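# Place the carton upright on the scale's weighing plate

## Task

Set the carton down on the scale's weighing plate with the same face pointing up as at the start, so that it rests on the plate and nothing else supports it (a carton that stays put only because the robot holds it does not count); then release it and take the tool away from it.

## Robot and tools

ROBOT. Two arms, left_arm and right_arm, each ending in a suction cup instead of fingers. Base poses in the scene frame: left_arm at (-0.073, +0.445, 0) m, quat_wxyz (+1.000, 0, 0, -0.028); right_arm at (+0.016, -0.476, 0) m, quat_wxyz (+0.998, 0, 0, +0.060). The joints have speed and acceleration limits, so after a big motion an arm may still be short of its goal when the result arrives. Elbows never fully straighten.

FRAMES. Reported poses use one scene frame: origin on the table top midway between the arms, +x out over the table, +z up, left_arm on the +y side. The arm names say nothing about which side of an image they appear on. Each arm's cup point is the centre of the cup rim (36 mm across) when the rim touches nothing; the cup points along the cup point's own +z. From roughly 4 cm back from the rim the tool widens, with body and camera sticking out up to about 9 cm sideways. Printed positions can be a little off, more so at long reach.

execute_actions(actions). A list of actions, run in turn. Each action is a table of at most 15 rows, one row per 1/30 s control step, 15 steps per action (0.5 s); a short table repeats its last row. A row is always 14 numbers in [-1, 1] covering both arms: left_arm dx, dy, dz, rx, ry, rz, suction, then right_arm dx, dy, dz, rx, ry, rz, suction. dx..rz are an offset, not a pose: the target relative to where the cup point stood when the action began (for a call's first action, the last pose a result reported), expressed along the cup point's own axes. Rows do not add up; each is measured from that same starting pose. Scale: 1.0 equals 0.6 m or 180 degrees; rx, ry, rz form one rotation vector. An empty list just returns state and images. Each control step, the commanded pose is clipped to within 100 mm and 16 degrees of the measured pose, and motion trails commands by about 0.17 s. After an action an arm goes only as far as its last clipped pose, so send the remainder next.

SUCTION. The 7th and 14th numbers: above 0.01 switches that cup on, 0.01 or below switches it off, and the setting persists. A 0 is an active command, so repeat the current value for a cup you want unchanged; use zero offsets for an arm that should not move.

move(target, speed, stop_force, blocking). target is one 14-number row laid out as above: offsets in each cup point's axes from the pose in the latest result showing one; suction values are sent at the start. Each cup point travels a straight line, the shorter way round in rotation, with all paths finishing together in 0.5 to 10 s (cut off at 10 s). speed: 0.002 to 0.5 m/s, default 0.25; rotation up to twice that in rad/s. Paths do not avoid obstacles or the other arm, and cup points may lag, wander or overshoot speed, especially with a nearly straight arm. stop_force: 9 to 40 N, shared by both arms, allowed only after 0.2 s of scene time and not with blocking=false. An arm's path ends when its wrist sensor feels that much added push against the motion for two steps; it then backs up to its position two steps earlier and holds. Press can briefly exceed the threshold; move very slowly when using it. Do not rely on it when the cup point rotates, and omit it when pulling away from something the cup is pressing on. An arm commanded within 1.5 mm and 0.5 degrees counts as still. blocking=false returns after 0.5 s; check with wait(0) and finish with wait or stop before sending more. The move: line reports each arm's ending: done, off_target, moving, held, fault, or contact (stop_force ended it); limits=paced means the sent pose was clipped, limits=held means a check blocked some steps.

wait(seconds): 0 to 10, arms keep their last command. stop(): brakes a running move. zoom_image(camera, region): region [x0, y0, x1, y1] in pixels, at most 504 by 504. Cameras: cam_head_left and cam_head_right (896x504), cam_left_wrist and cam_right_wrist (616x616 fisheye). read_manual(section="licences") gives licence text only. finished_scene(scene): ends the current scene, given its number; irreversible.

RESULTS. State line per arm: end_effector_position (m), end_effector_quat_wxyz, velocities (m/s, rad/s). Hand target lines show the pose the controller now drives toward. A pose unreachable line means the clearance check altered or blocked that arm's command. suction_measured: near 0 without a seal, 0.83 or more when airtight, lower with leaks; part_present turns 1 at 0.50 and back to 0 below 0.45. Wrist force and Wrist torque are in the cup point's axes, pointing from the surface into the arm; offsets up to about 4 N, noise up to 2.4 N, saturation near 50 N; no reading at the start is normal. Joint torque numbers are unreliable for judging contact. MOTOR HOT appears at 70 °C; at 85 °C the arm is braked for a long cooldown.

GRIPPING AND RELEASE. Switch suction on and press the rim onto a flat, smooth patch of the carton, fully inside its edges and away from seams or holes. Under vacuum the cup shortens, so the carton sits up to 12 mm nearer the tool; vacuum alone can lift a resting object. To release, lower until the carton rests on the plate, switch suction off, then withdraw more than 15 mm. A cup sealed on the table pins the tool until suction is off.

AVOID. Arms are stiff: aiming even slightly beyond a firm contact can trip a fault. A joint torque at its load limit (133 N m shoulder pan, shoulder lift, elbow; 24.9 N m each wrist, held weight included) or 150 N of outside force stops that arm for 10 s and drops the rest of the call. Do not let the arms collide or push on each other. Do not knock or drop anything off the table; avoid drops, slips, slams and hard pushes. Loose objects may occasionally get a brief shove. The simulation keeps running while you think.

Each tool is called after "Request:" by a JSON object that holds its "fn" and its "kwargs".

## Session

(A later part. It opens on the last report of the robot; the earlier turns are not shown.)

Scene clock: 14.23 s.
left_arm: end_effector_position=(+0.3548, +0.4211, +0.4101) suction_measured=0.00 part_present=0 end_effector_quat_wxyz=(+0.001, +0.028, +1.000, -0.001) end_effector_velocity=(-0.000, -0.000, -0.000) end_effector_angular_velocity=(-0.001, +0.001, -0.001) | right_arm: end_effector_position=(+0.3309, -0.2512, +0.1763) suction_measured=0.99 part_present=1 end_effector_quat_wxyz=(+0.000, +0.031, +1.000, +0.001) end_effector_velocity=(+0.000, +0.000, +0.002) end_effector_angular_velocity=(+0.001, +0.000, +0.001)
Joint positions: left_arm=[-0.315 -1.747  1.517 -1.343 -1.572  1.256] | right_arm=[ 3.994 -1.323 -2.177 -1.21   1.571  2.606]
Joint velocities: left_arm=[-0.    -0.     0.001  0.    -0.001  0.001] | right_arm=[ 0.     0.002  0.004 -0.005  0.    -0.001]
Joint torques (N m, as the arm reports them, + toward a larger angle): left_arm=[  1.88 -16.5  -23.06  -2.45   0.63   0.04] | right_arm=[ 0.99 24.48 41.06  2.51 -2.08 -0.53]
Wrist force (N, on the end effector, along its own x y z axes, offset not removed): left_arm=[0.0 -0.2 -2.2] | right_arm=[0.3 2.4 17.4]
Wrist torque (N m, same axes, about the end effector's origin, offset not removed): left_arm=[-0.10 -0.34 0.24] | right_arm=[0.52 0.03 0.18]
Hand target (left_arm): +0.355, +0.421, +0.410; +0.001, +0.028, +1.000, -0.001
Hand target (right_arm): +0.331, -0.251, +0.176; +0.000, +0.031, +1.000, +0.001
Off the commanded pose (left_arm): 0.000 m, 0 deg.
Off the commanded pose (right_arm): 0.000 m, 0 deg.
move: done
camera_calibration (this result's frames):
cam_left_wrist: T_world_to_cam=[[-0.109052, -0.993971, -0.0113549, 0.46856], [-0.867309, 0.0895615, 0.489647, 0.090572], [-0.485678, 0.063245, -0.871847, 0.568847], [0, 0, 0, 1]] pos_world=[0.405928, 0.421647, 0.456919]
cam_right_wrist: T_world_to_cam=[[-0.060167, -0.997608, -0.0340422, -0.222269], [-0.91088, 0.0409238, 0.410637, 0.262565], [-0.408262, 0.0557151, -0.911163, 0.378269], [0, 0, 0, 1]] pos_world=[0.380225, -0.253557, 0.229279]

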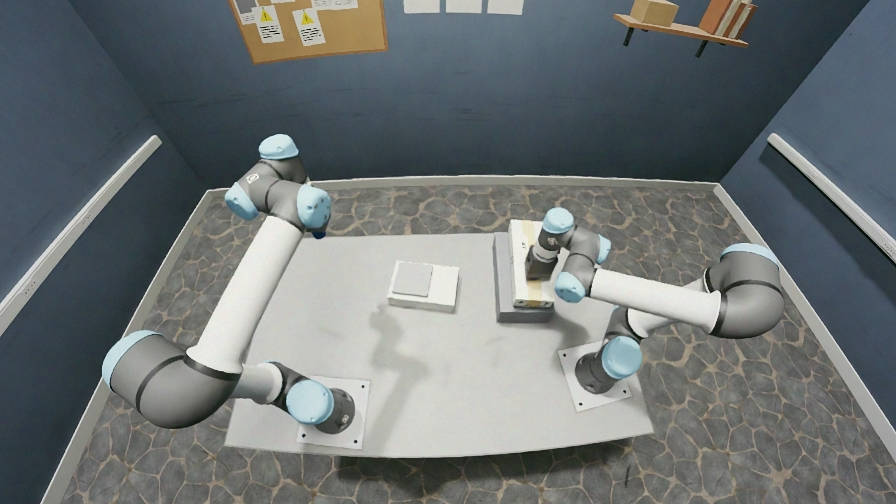

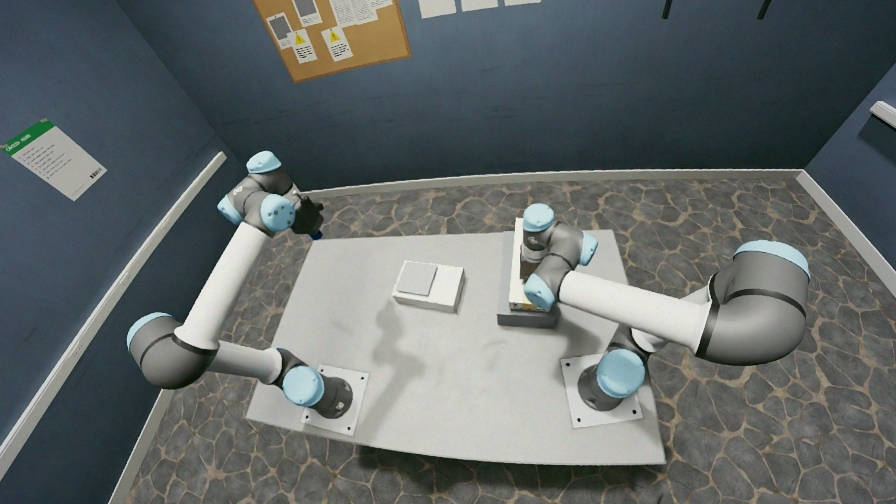

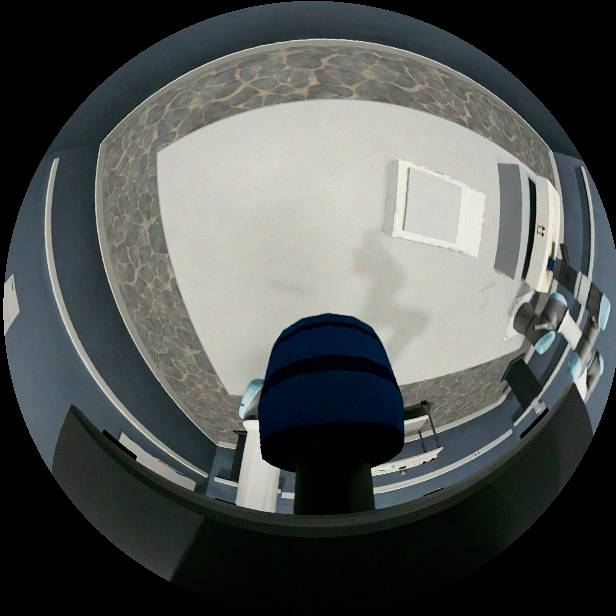

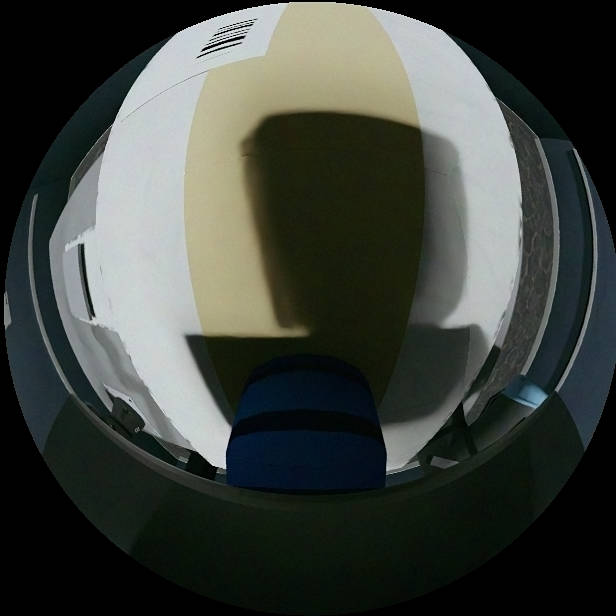

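Request:
{"fn": "move", "kwargs": {"target": [0,0,0,0,0,0,0, -0.071,0.7205,0.03,0,0.006,0.028,1], "speed": 0.2}}

Request:
{"fn": "zoom_image", "kwargs": {"camera": "cam_left_wrist", "region": [340, 60, 600, 320]}}

Request:
{"fn": "zoom_image", "kwargs": {"camera": "cam_head_left", "region": [340, 180, 520, 340]}}

Scene clock: 17.83 s.
left_arm: end_effector_position=(+0.3548, +0.4211, +0.4101) suction_measured=0.00 part_present=0 end_effector_quat_wxyz=(+0.001, +0.028, +1.000, -0.001) end_effector_velocity=(-0.000, -0.000, -0.000) end_effector_angular_velocity=(-0.001, +0.001, +0.000) | right_arm: end_effector_position=(+0.4004, +0.1775, +0.1579) suction_measured=0.99 part_present=1 end_effector_quat_wxyz=(-0.009, +0.075, +0.997, +0.001) end_effector_velocity=(+0.001, +0.001, +0.000) end_effector_angular_velocity=(-0.001, +0.001, +0.001)
Joint positions: left_arm=[-0.315 -1.747  1.517 -1.343 -1.572  1.256] | right_arm=[ 4.231 -2.241 -1.098 -1.377  1.59   2.931]
Joint velocities: left_arm=[ 0.    -0.     0.     0.    -0.001 -0.   ] | right_arm=[-0.    -0.005  0.009 -0.006  0.    -0.001]
Joint torques (N m, as the arm reports them, + toward a larger angle): left_arm=[  2.16 -16.83 -22.81  -2.36   0.47   0.1 ] | right_arm=[10.98 59.71 42.45  2.38  2.75  1.12]
Wrist force (N, on the end effector, along its own x y z axes, offset not removed): left_arm=[-1.5 0.1 1.1] | right_arm=[-1.2 2.2 17.1]
Wrist torque (N m, same axes, about the end effector's origin, offset not removed): left_arm=[-0.06 0.05 0.11] | right_arm=[0.38 0.14 0.18]
Hand target (left_arm): +0.355, +0.421, +0.410; +0.001, +0.028, +1.000, -0.001
Hand target (right_arm): +0.400, +0.178, +0.158; -0.009, +0.075, +0.997, +0.001
Off the commanded pose (left_arm): 0.000 m, 0 deg.
Off the commanded pose (right_arm): 0.001 m, 0 deg.
move: done
camera_calibration (this result's frames):
cam_left_wrist: T_world_to_cam=[[-0.109052, -0.993971, -0.0113549, 0.46856], [-0.867309, 0.0895614, 0.489647, 0.090572], [-0.485679, 0.063245, -0.871847, 0.568847], [0, 0, 0, 1]] pos_world=[0.405928, 0.421647, 0.456919]
cam_right_wrist: T_world_to_cam=[[-0.148191, -0.988393, -0.0334436, 0.242399], [-0.895703, 0.119805, 0.428209, 0.292971], [-0.419232, 0.0934122, -0.903061, 0.362414], [0, 0, 0, 1]] pos_world=[0.450271, 0.170632, 0.209936]

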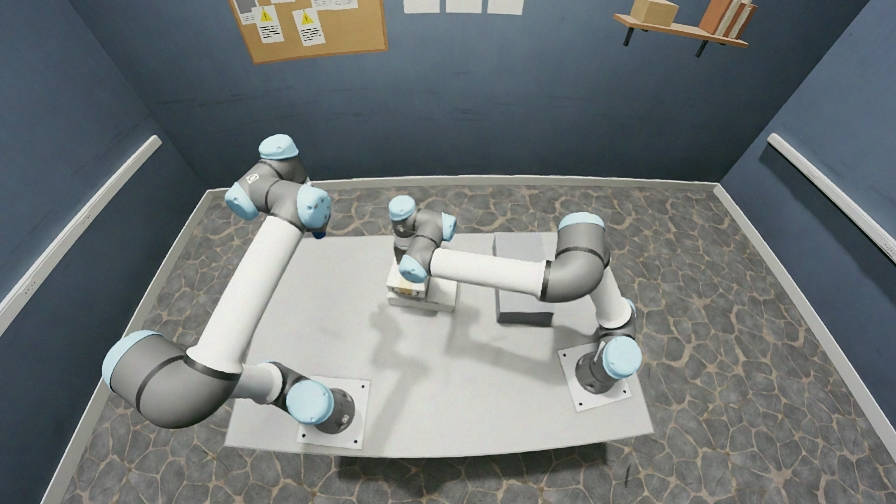

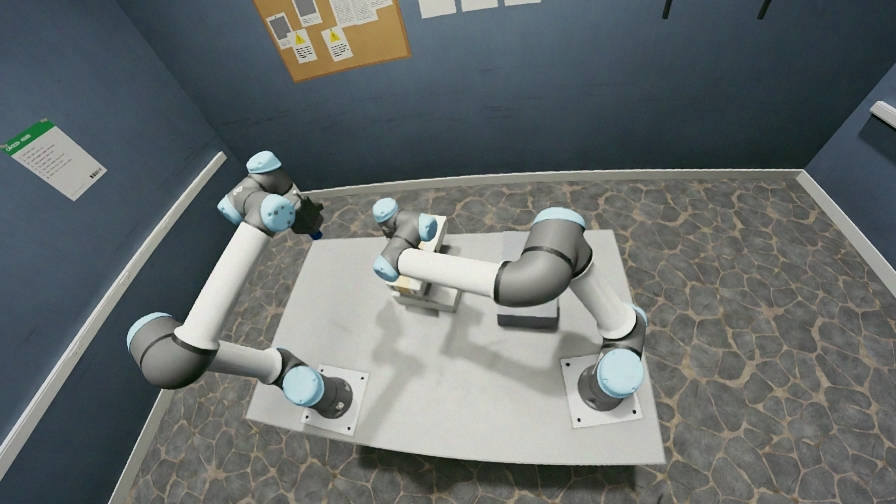

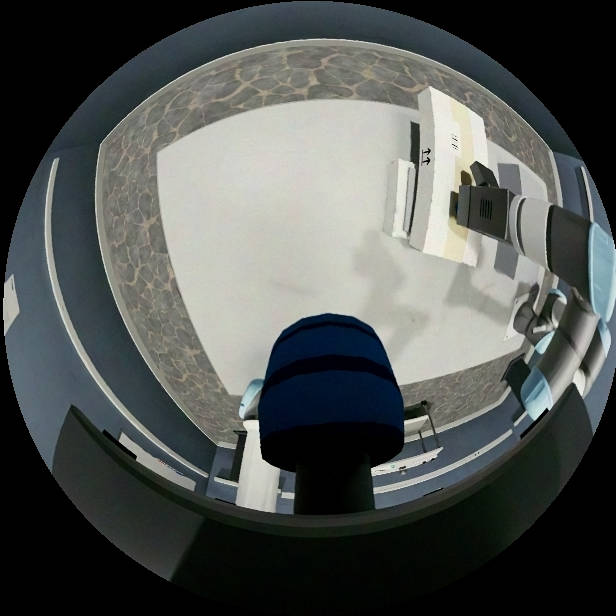

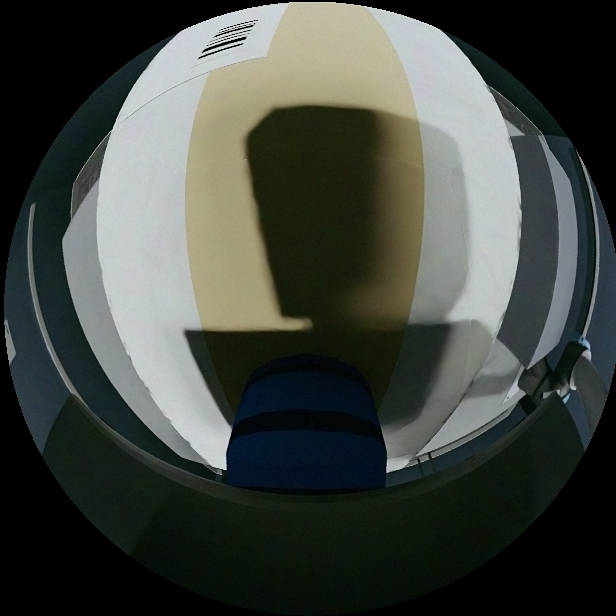

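Region (340, 60, 600, 320) of cam_left_wrist's 616x616 image, scaled by 1.938, with more detail than that image has.

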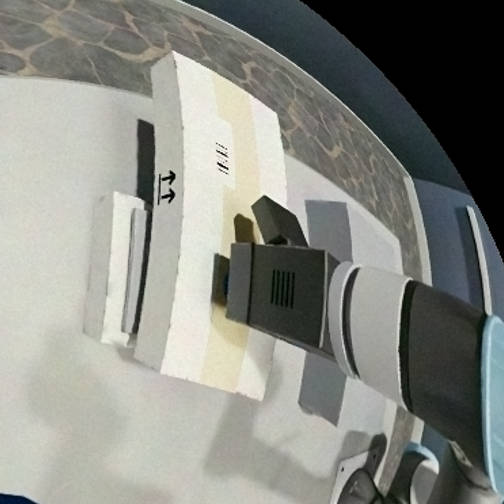

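Region (340, 180, 520, 340) of cam_head_left's 896x504 image, scaled by 2.800, with more detail than that image has.

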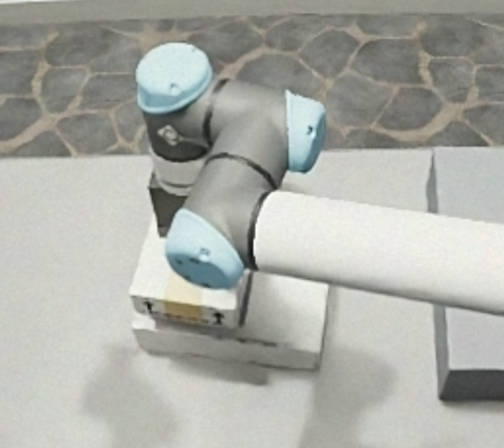

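Request:
{"fn": "move", "kwargs": {"target": [0,0,0,0,0,0,0, 0,0,0.031,0,0,0,1], "speed": 0.04, "stop_force": 10}}

Request:
{"fn": "move", "kwargs": {"target": [0,0,0,0,0,0,0, 0,0,0.04,0,0,0,1], "speed": 0.012, "stop_force": 12}}

Request:
{"fn": "zoom_image", "kwargs": {"camera": "cam_left_wrist", "region": [340, 60, 600, 320]}}

Scene clock: 18.83 s.
left_arm: end_effector_position=(+0.3548, +0.4211, +0.4101) suction_measured=0.00 part_present=0 end_effector_quat_wxyz=(+0.001, +0.028, +1.000, -0.001) end_effector_velocity=(+0.000, -0.000, +0.000) end_effector_angular_velocity=(-0.000, -0.001, -0.000) | right_arm: end_effector_position=(+0.4000, +0.1775, +0.1394) suction_measured=0.99 part_present=1 end_effector_quat_wxyz=(-0.009, +0.075, +0.997, +0.001) end_effector_velocity=(-0.000, -0.000, -0.002) end_effector_angular_velocity=(-0.000, -0.000, -0.000)
Joint positions: left_arm=[-0.315 -1.747  1.517 -1.343 -1.572  1.256] | right_arm=[ 4.231 -2.251 -1.13  -1.335  1.59   2.931]
Joint velocities: left_arm=[-0.    -0.    -0.    -0.001  0.     0.   ] | right_arm=[ 0.    -0.001 -0.004  0.004 -0.     0.   ]
Joint torques (N m, as the arm reports them, + toward a larger angle): left_arm=[  2.13 -15.98 -22.1   -2.42   0.41   0.03] | right_arm=[10.74 62.08 19.43  4.92  2.57  1.37]
Wrist force (N, on the end effector, along its own x y z axes, offset not removed): left_arm=[1.0 0.3 -2.2] | right_arm=[1.5 -0.2 18.3]
Wrist torque (N m, same axes, about the end effector's origin, offset not removed): left_arm=[-0.03 -0.35 -0.03] | right_arm=[0.07 -0.31 0.13]
Hand target (left_arm): +0.355, +0.421, +0.410; +0.001, +0.028, +1.000, -0.001
Hand target (right_arm): +0.400, +0.177, +0.139; -0.009, +0.075, +0.997, +0.001
Off the commanded pose (left_arm): 0.000 m, 0 deg.
Off the commanded pose (right_arm): 0.000 m, 0 deg.
move: done
camera_calibration (this result's frames):
cam_left_wrist: T_world_to_cam=[[-0.109052, -0.993971, -0.0113548, 0.46856], [-0.867309, 0.0895614, 0.489647, 0.090572], [-0.485679, 0.0632449, -0.871847, 0.568847], [0, 0, 0, 1]] pos_world=[0.405928, 0.421647, 0.456919]
cam_right_wrist: T_world_to_cam=[[-0.148191, -0.988393, -0.0334367, 0.241765], [-0.895696, 0.119806, 0.428222, 0.300545], [-0.419246, 0.0934076, -0.903055, 0.345622], [0, 0, 0, 1]] pos_world=[0.449925, 0.170668, 0.191499]

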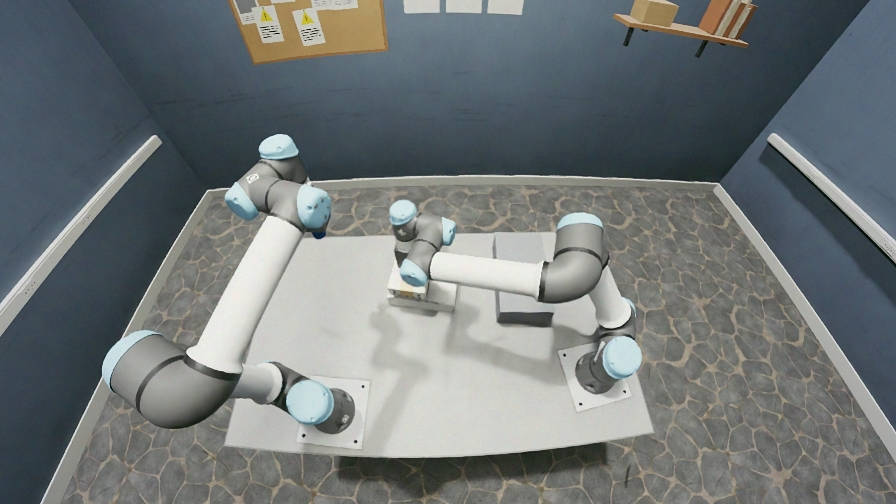

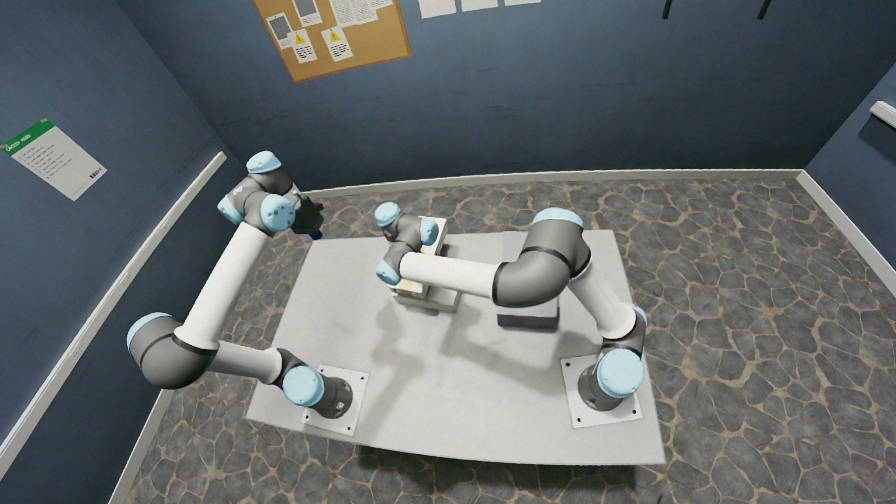

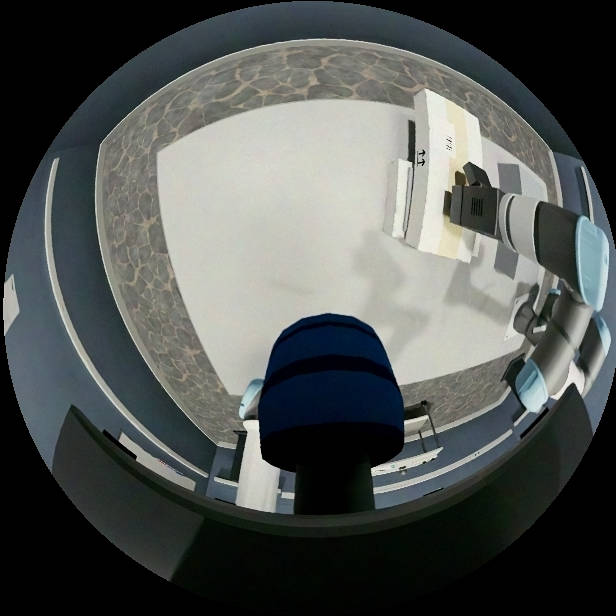

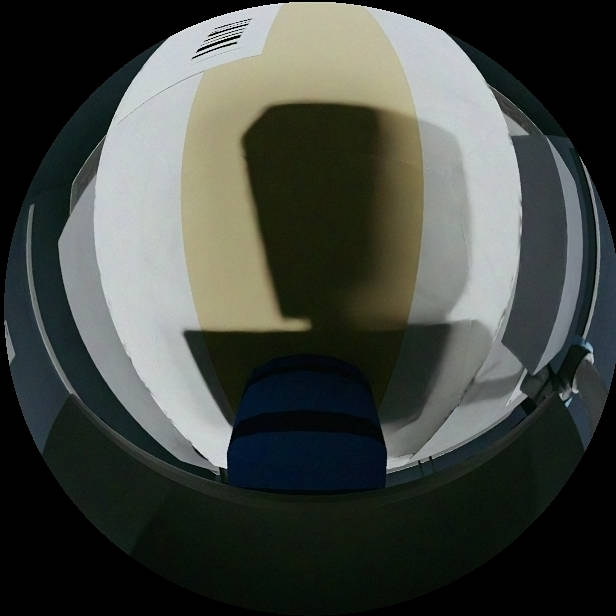

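Scene clock: 20.40 s.
left_arm: end_effector_position=(+0.3548, +0.4211, +0.4101) suction_measured=0.00 part_present=0 end_effector_quat_wxyz=(+0.001, +0.028, +1.000, -0.001) end_effector_velocity=(+0.000, -0.000, +0.000) end_effector_angular_velocity=(-0.001, -0.001, +0.000) | right_arm: end_effector_position=(+0.3997, +0.1775, +0.1251) suction_measured=0.99 part_present=1 end_effector_quat_wxyz=(-0.009, +0.075, +0.997, +0.001) end_effector_velocity=(-0.000, -0.000, +0.002) end_effector_angular_velocity=(-0.002, +0.001, +0.000)
Joint positions: left_arm=[-0.315 -1.747  1.517 -1.343 -1.572  1.256] | right_arm=[ 4.232 -2.26  -1.152 -1.304  1.59   2.932]
Joint velocities: left_arm=[-0.     0.    -0.    -0.001 -0.    -0.   ] | right_arm=[ 0.     0.     0.005 -0.008  0.    -0.   ]
Joint torques (N m, as the arm reports them, + toward a larger angle): left_arm=[  2.27 -16.15 -22.93  -2.21   0.42  -0.01] | right_arm=[11.44 58.95 31.19 -0.35  2.79  0.91]
Wrist force (N, on the end effector, along its own x y z axes, offset not removed): left_arm=[1.2 3.4 2.1] | right_arm=[-0.9 2.8 -4.0]
Wrist torque (N m, same axes, about the end effector's origin, offset not removed): left_arm=[0.41 -0.17 0.11] | right_arm=[0.22 -0.24 0.12]
Hand target (left_arm): +0.355, +0.421, +0.410; +0.001, +0.028, +1.000, -0.001
Hand target (right_arm): +0.400, +0.178, +0.126; -0.009, +0.075, +0.997, +0.001
Off the commanded pose (left_arm): 0.000 m, 0 deg.
Off the commanded pose (right_arm): 0.010 m, 0 deg.
move: contact (right_arm)
camera_calibration (this result's frames):
cam_left_wrist: T_world_to_cam=[[-0.109052, -0.993971, -0.011355, 0.468561], [-0.867309, 0.0895613, 0.489647, 0.090572], [-0.485679, 0.0632451, -0.871847, 0.568847], [0, 0, 0, 1]] pos_world=[0.405928, 0.421647, 0.456919]
cam_right_wrist: T_world_to_cam=[[-0.148206, -0.988396, -0.0333069, 0.241219], [-0.895671, 0.119871, 0.428256, 0.306403], [-0.419294, 0.0933021, -0.903043, 0.332597], [0, 0, 0, 1]] pos_world=[0.449642, 0.170659, 0.177164]

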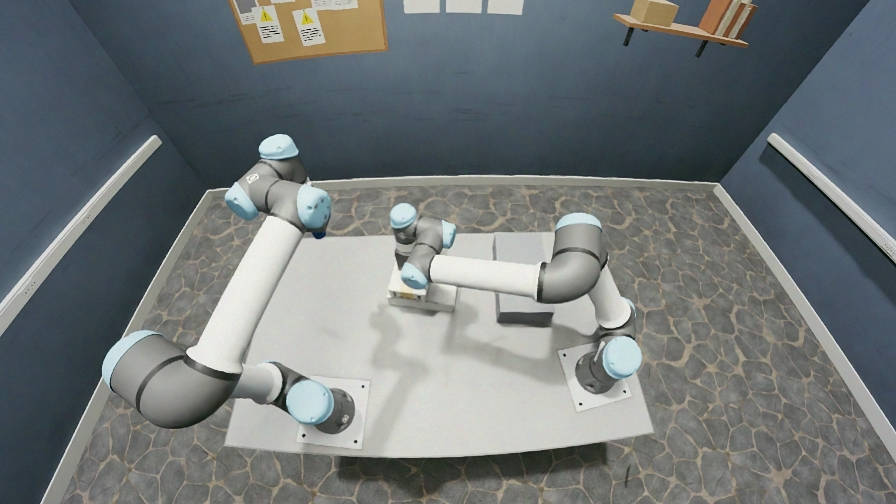

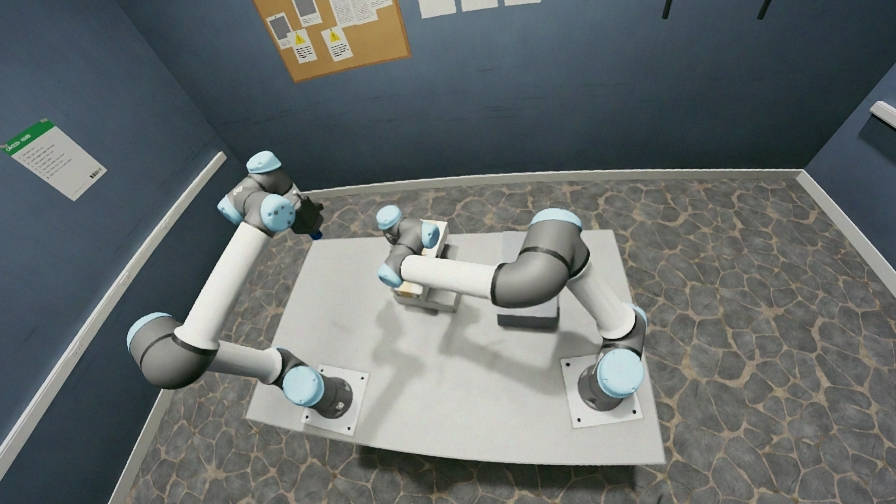

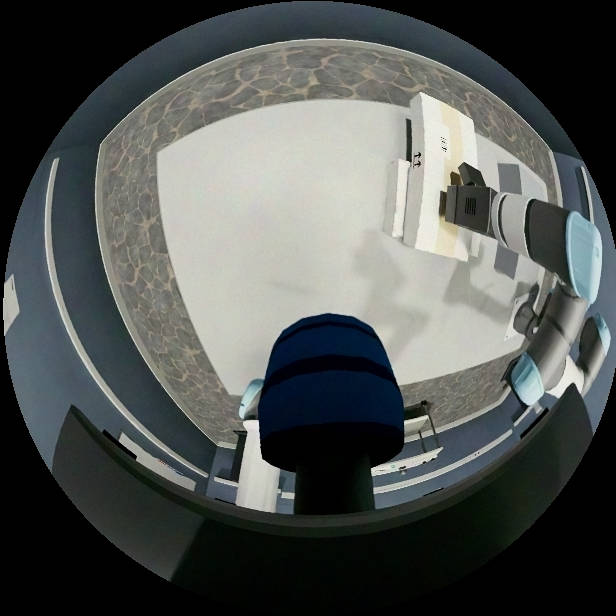

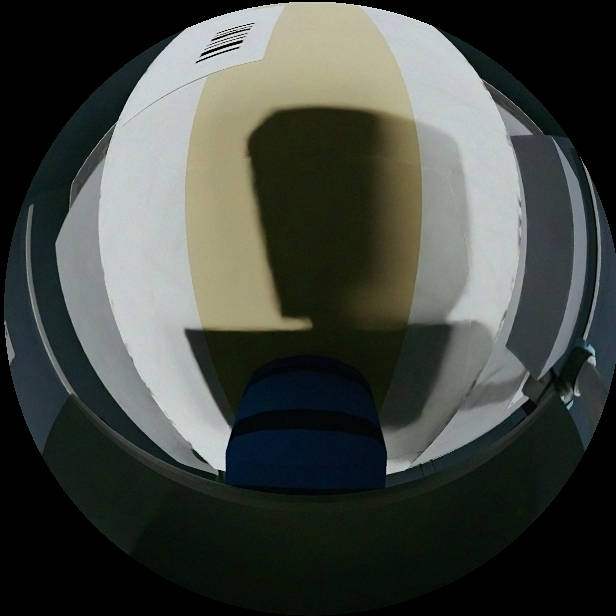

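Region (340, 60, 600, 320) of cam_left_wrist's 616x616 image, scaled by 1.938, with more detail than that image has.

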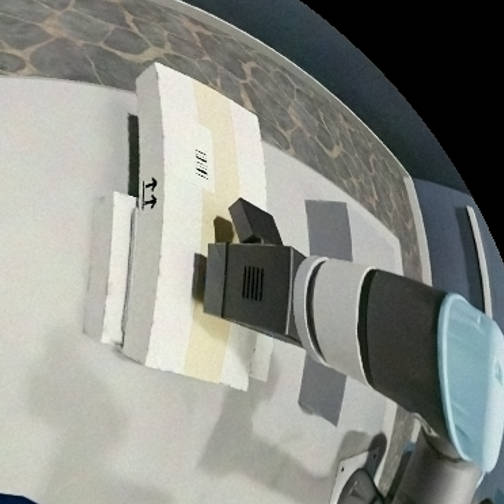

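Request:
{"fn": "execute_actions", "kwargs": {"actions": [[[0,0,0,0,0,0,0,0,0,-0.001,0,0,0,0],[0,0,0,0,0,0,0,0,0,-0.001,0,0,0,0],[0,0,0,0,0,0,0,0,0,-0.001,0,0,0,0],[0,0,0,0,0,0,0,0,0,-0.001,0,0,0,0],[0,0,0,0,0,0,0,0,0,-0.001,0,0,0,0],[0,0,0,0,0,0,0,0,0,-0.001,0,0,0,0],[0,0,0,0,0,0,0,0,0,-0.002,0,0,0,0],[0,0,0,0,0,0,0,0,0,-0.005,0,0,0,0],[0,0,0,0,0,0,0,0,0,-0.009,0,0,0,0],[0,0,0,0,0,0,0,0,0,-0.014,0,0,0,0],[0,0,0,0,0,0,0,0,0,-0.019,0,0,0,0],[0,0,0,0,0,0,0,0,0,-0.024,0,0,0,0],[0,0,0,0,0,0,0,0,0,-0.029,0,0,0,0],[0,0,0,0,0,0,0,0,0,-0.034,0,0,0,0],[0,0,0,0,0,0,0,0,0,-0.039,0,0,0,0]]]}}

Request:
{"fn": "move", "kwargs": {"target": [0,0,0,0,0,0,0, 0.1,-0.3,-0.22,0,0,0,0], "speed": 0.3}}

Request:
{"fn": "zoom_image", "kwargs": {"camera": "cam_head_left", "region": [340, 180, 520, 340]}}

Scene clock: 21.20 s.
left_arm: end_effector_position=(+0.3548, +0.4211, +0.4101) suction_measured=0.00 part_present=0 end_effector_quat_wxyz=(+0.001, +0.028, +1.000, -0.001) end_effector_velocity=(-0.000, +0.000, -0.001) end_effector_angular_velocity=(+0.001, +0.002, +0.001) | right_arm: end_effector_position=(+0.3998, +0.1775, +0.1384) suction_measured=0.00 part_present=0 end_effector_quat_wxyz=(-0.009, +0.075, +0.997, +0.001) end_effector_velocity=(+0.002, -0.001, +0.079) end_effector_angular_velocity=(+0.001, -0.000, -0.000)
Joint positions: left_arm=[-0.315 -1.747  1.517 -1.343 -1.572  1.256] | right_arm=[ 4.232 -2.251 -1.132 -1.333  1.59   2.931]
Joint velocities: left_arm=[-0.    -0.     0.001  0.001  0.    -0.001] | right_arm=[-0.003  0.049  0.126 -0.173  0.    -0.003]
Joint torques (N m, as the arm reports them, + toward a larger angle): left_arm=[  0.79 -17.   -23.15  -2.39   0.47  -0.08] | right_arm=[-11.19  62.2   36.75   0.53   1.79  -1.57]
Wrist force (N, on the end effector, along its own x y z axes, offset not removed): left_arm=[-1.8 -3.2 -2.0] | right_arm=[0.6 3.1 1.3]
Wrist torque (N m, same axes, about the end effector's origin, offset not removed): left_arm=[-0.51 0.28 -0.05] | right_arm=[0.51 0.07 0.17]
Hand target (left_arm): +0.355, +0.421, +0.410; +0.001, +0.028, +1.000, -0.001
Hand target (right_arm): +0.400, +0.177, +0.148; -0.009, +0.075, +0.997, +0.001
Off the commanded pose (left_arm): 0.000 m, 0 deg.
Off the commanded pose (right_arm): 0.010 m, 0 deg.
camera_calibration (this result's frames):
cam_left_wrist: T_world_to_cam=[[-0.109052, -0.993971, -0.0113548, 0.46856], [-0.867308, 0.0895616, 0.489648, 0.0905719], [-0.485679, 0.063245, -0.871847, 0.568847], [0, 0, 0, 1]] pos_world=[0.405928, 0.421647, 0.456919]
cam_right_wrist: T_world_to_cam=[[-0.14801, -0.98842, -0.0334485, 0.241644], [-0.895711, 0.119636, 0.428239, 0.300841], [-0.419279, 0.0933438, -0.903046, 0.344648], [0, 0, 0, 1]] pos_world=[0.449736, 0.170683, 0.190484]

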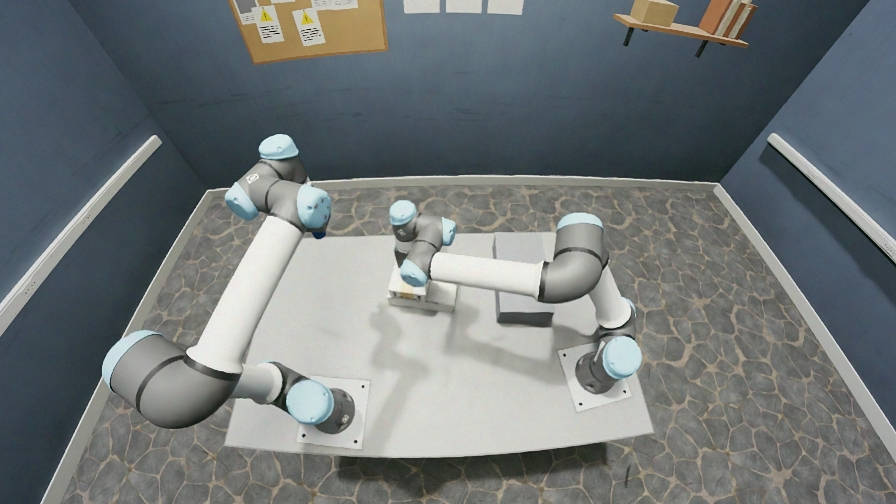

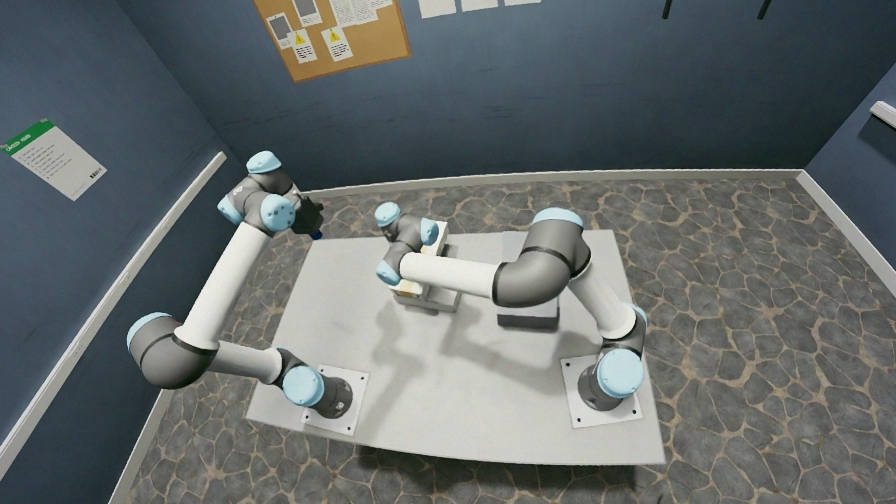

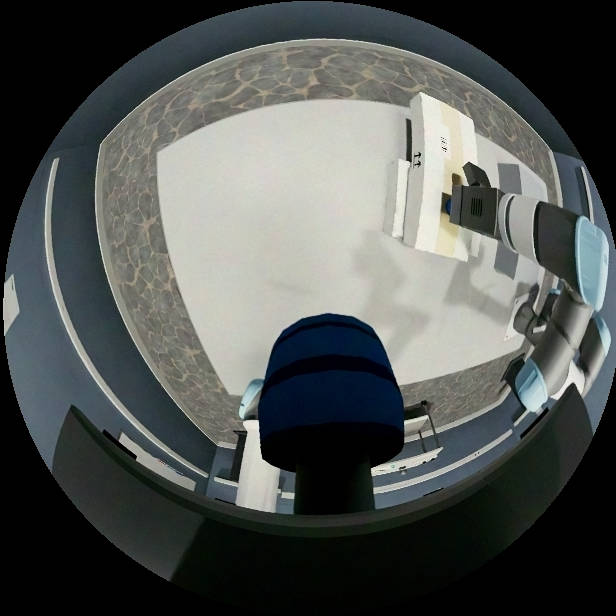

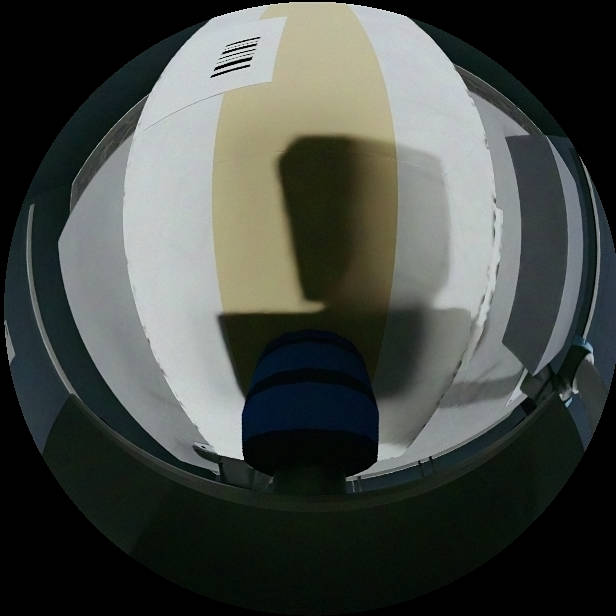

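Scene clock: 22.57 s.
left_arm: end_effector_position=(+0.3548, +0.4211, +0.4101) suction_measured=0.00 part_present=0 end_effector_quat_wxyz=(+0.001, +0.028, +1.000, -0.001) end_effector_velocity=(-0.000, -0.000, -0.000) end_effector_angular_velocity=(+0.000, +0.000, -0.001) | right_arm: end_effector_position=(+0.3161, +0.0085, +0.2717) suction_measured=0.00 part_present=0 end_effector_quat_wxyz=(-0.010, +0.075, +0.997, +0.001) end_effector_velocity=(-0.001, -0.001, +0.001) end_effector_angular_velocity=(+0.000, -0.000, +0.000)
Joint positions: left_arm=[-0.315 -1.747  1.517 -1.343 -1.572  1.256] | right_arm=[ 4.265 -1.73  -1.539 -1.447  1.59   2.965]
Joint velocities: left_arm=[-0. -0.  0.  0. -0.  0.] | right_arm=[ 0.     0.004 -0.002 -0.002  0.    -0.   ]
Joint torques (N m, as the arm reports them, + toward a larger angle): left_arm=[  1.55 -16.57 -23.46  -2.46   0.61   0.04] | right_arm=[11.07 39.95 10.35  0.98 -2.74  1.22]
Wrist force (N, on the end effector, along its own x y z axes, offset not removed): left_arm=[2.4 -3.7 0.2] | right_arm=[1.3 0.5 -0.6]
Wrist torque (N m, same axes, about the end effector's origin, offset not removed): left_arm=[-0.65 -0.45 0.19] | right_arm=[0.21 -0.08 0.06]
Hand target (left_arm): +0.355, +0.421, +0.410; +0.001, +0.028, +1.000, -0.001
Hand target (right_arm): +0.316, +0.008, +0.272; -0.009, +0.075, +0.997, +0.001
Off the commanded pose (left_arm): 0.000 m, 0 deg.
Off the commanded pose (right_arm): 0.001 m, 0 deg.
move: done
camera_calibration (this result's frames):
cam_left_wrist: T_world_to_cam=[[-0.109052, -0.993971, -0.0113548, 0.46856], [-0.867309, 0.0895614, 0.489648, 0.090572], [-0.485679, 0.063245, -0.871847, 0.568847], [0, 0, 0, 1]] pos_world=[0.405928, 0.421647, 0.456919]
cam_right_wrist: T_world_to_cam=[[-0.148008, -0.988423, -0.033382, 0.0666084], [-0.895672, 0.119654, 0.428315, 0.188909], [-0.419362, 0.0932936, -0.903013, 0.445677], [0, 0, 0, 1]] pos_world=[0.36596, 0.00165463, 0.323763]

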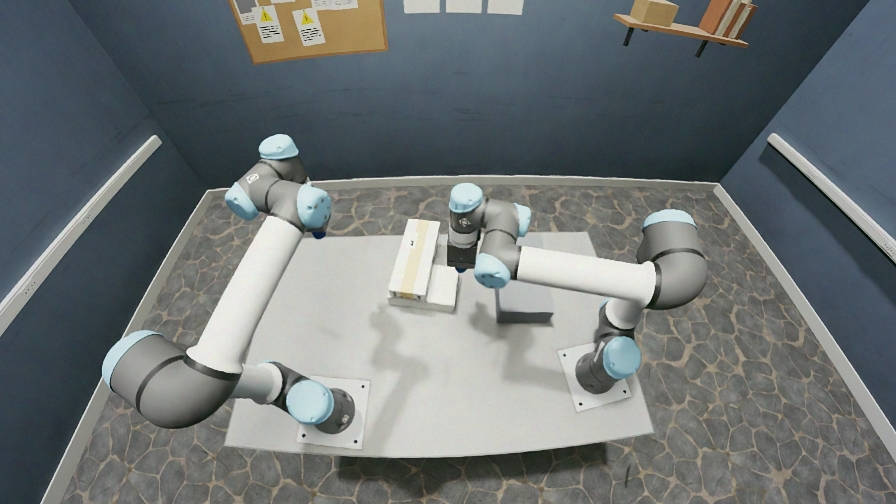

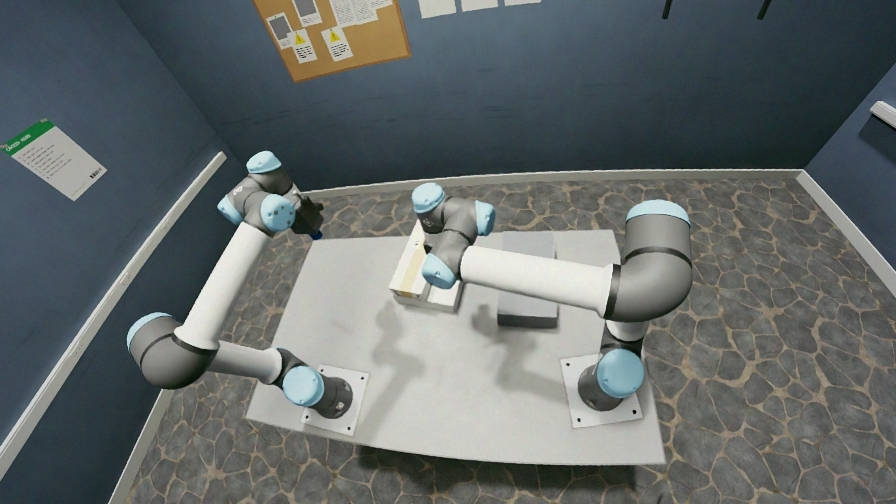

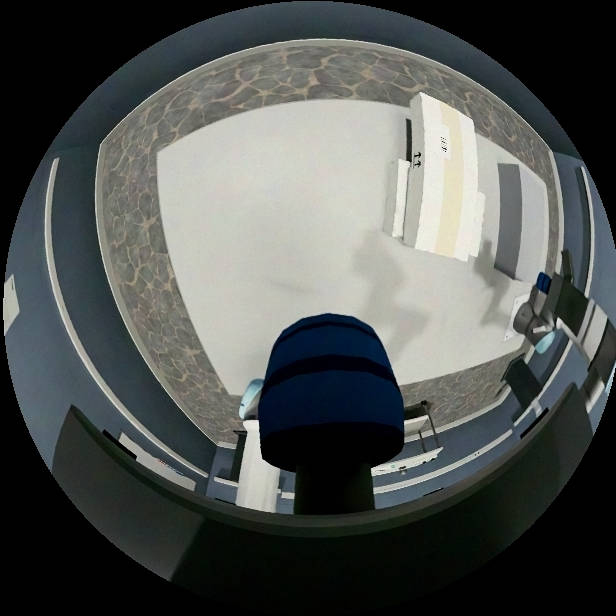

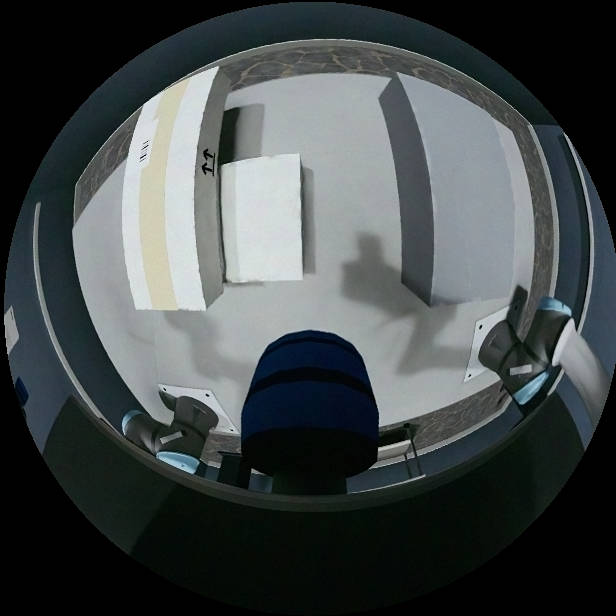

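Region (340, 180, 520, 340) of cam_head_left's 896x504 image, scaled by 2.800, with more detail than that image has.

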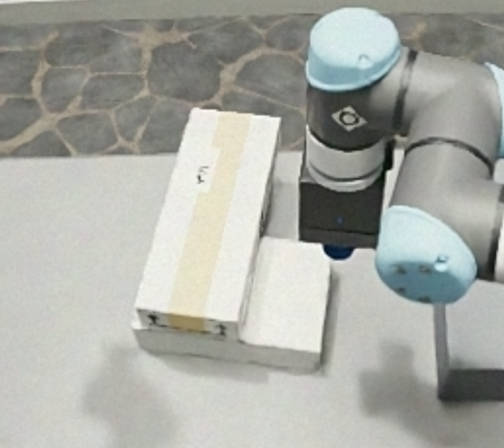

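The carton is resting steadily on the plate.

Request:
{"fn": "finished_scene", "kwargs": {"scene": 2}}

The scene is finished: the task was done.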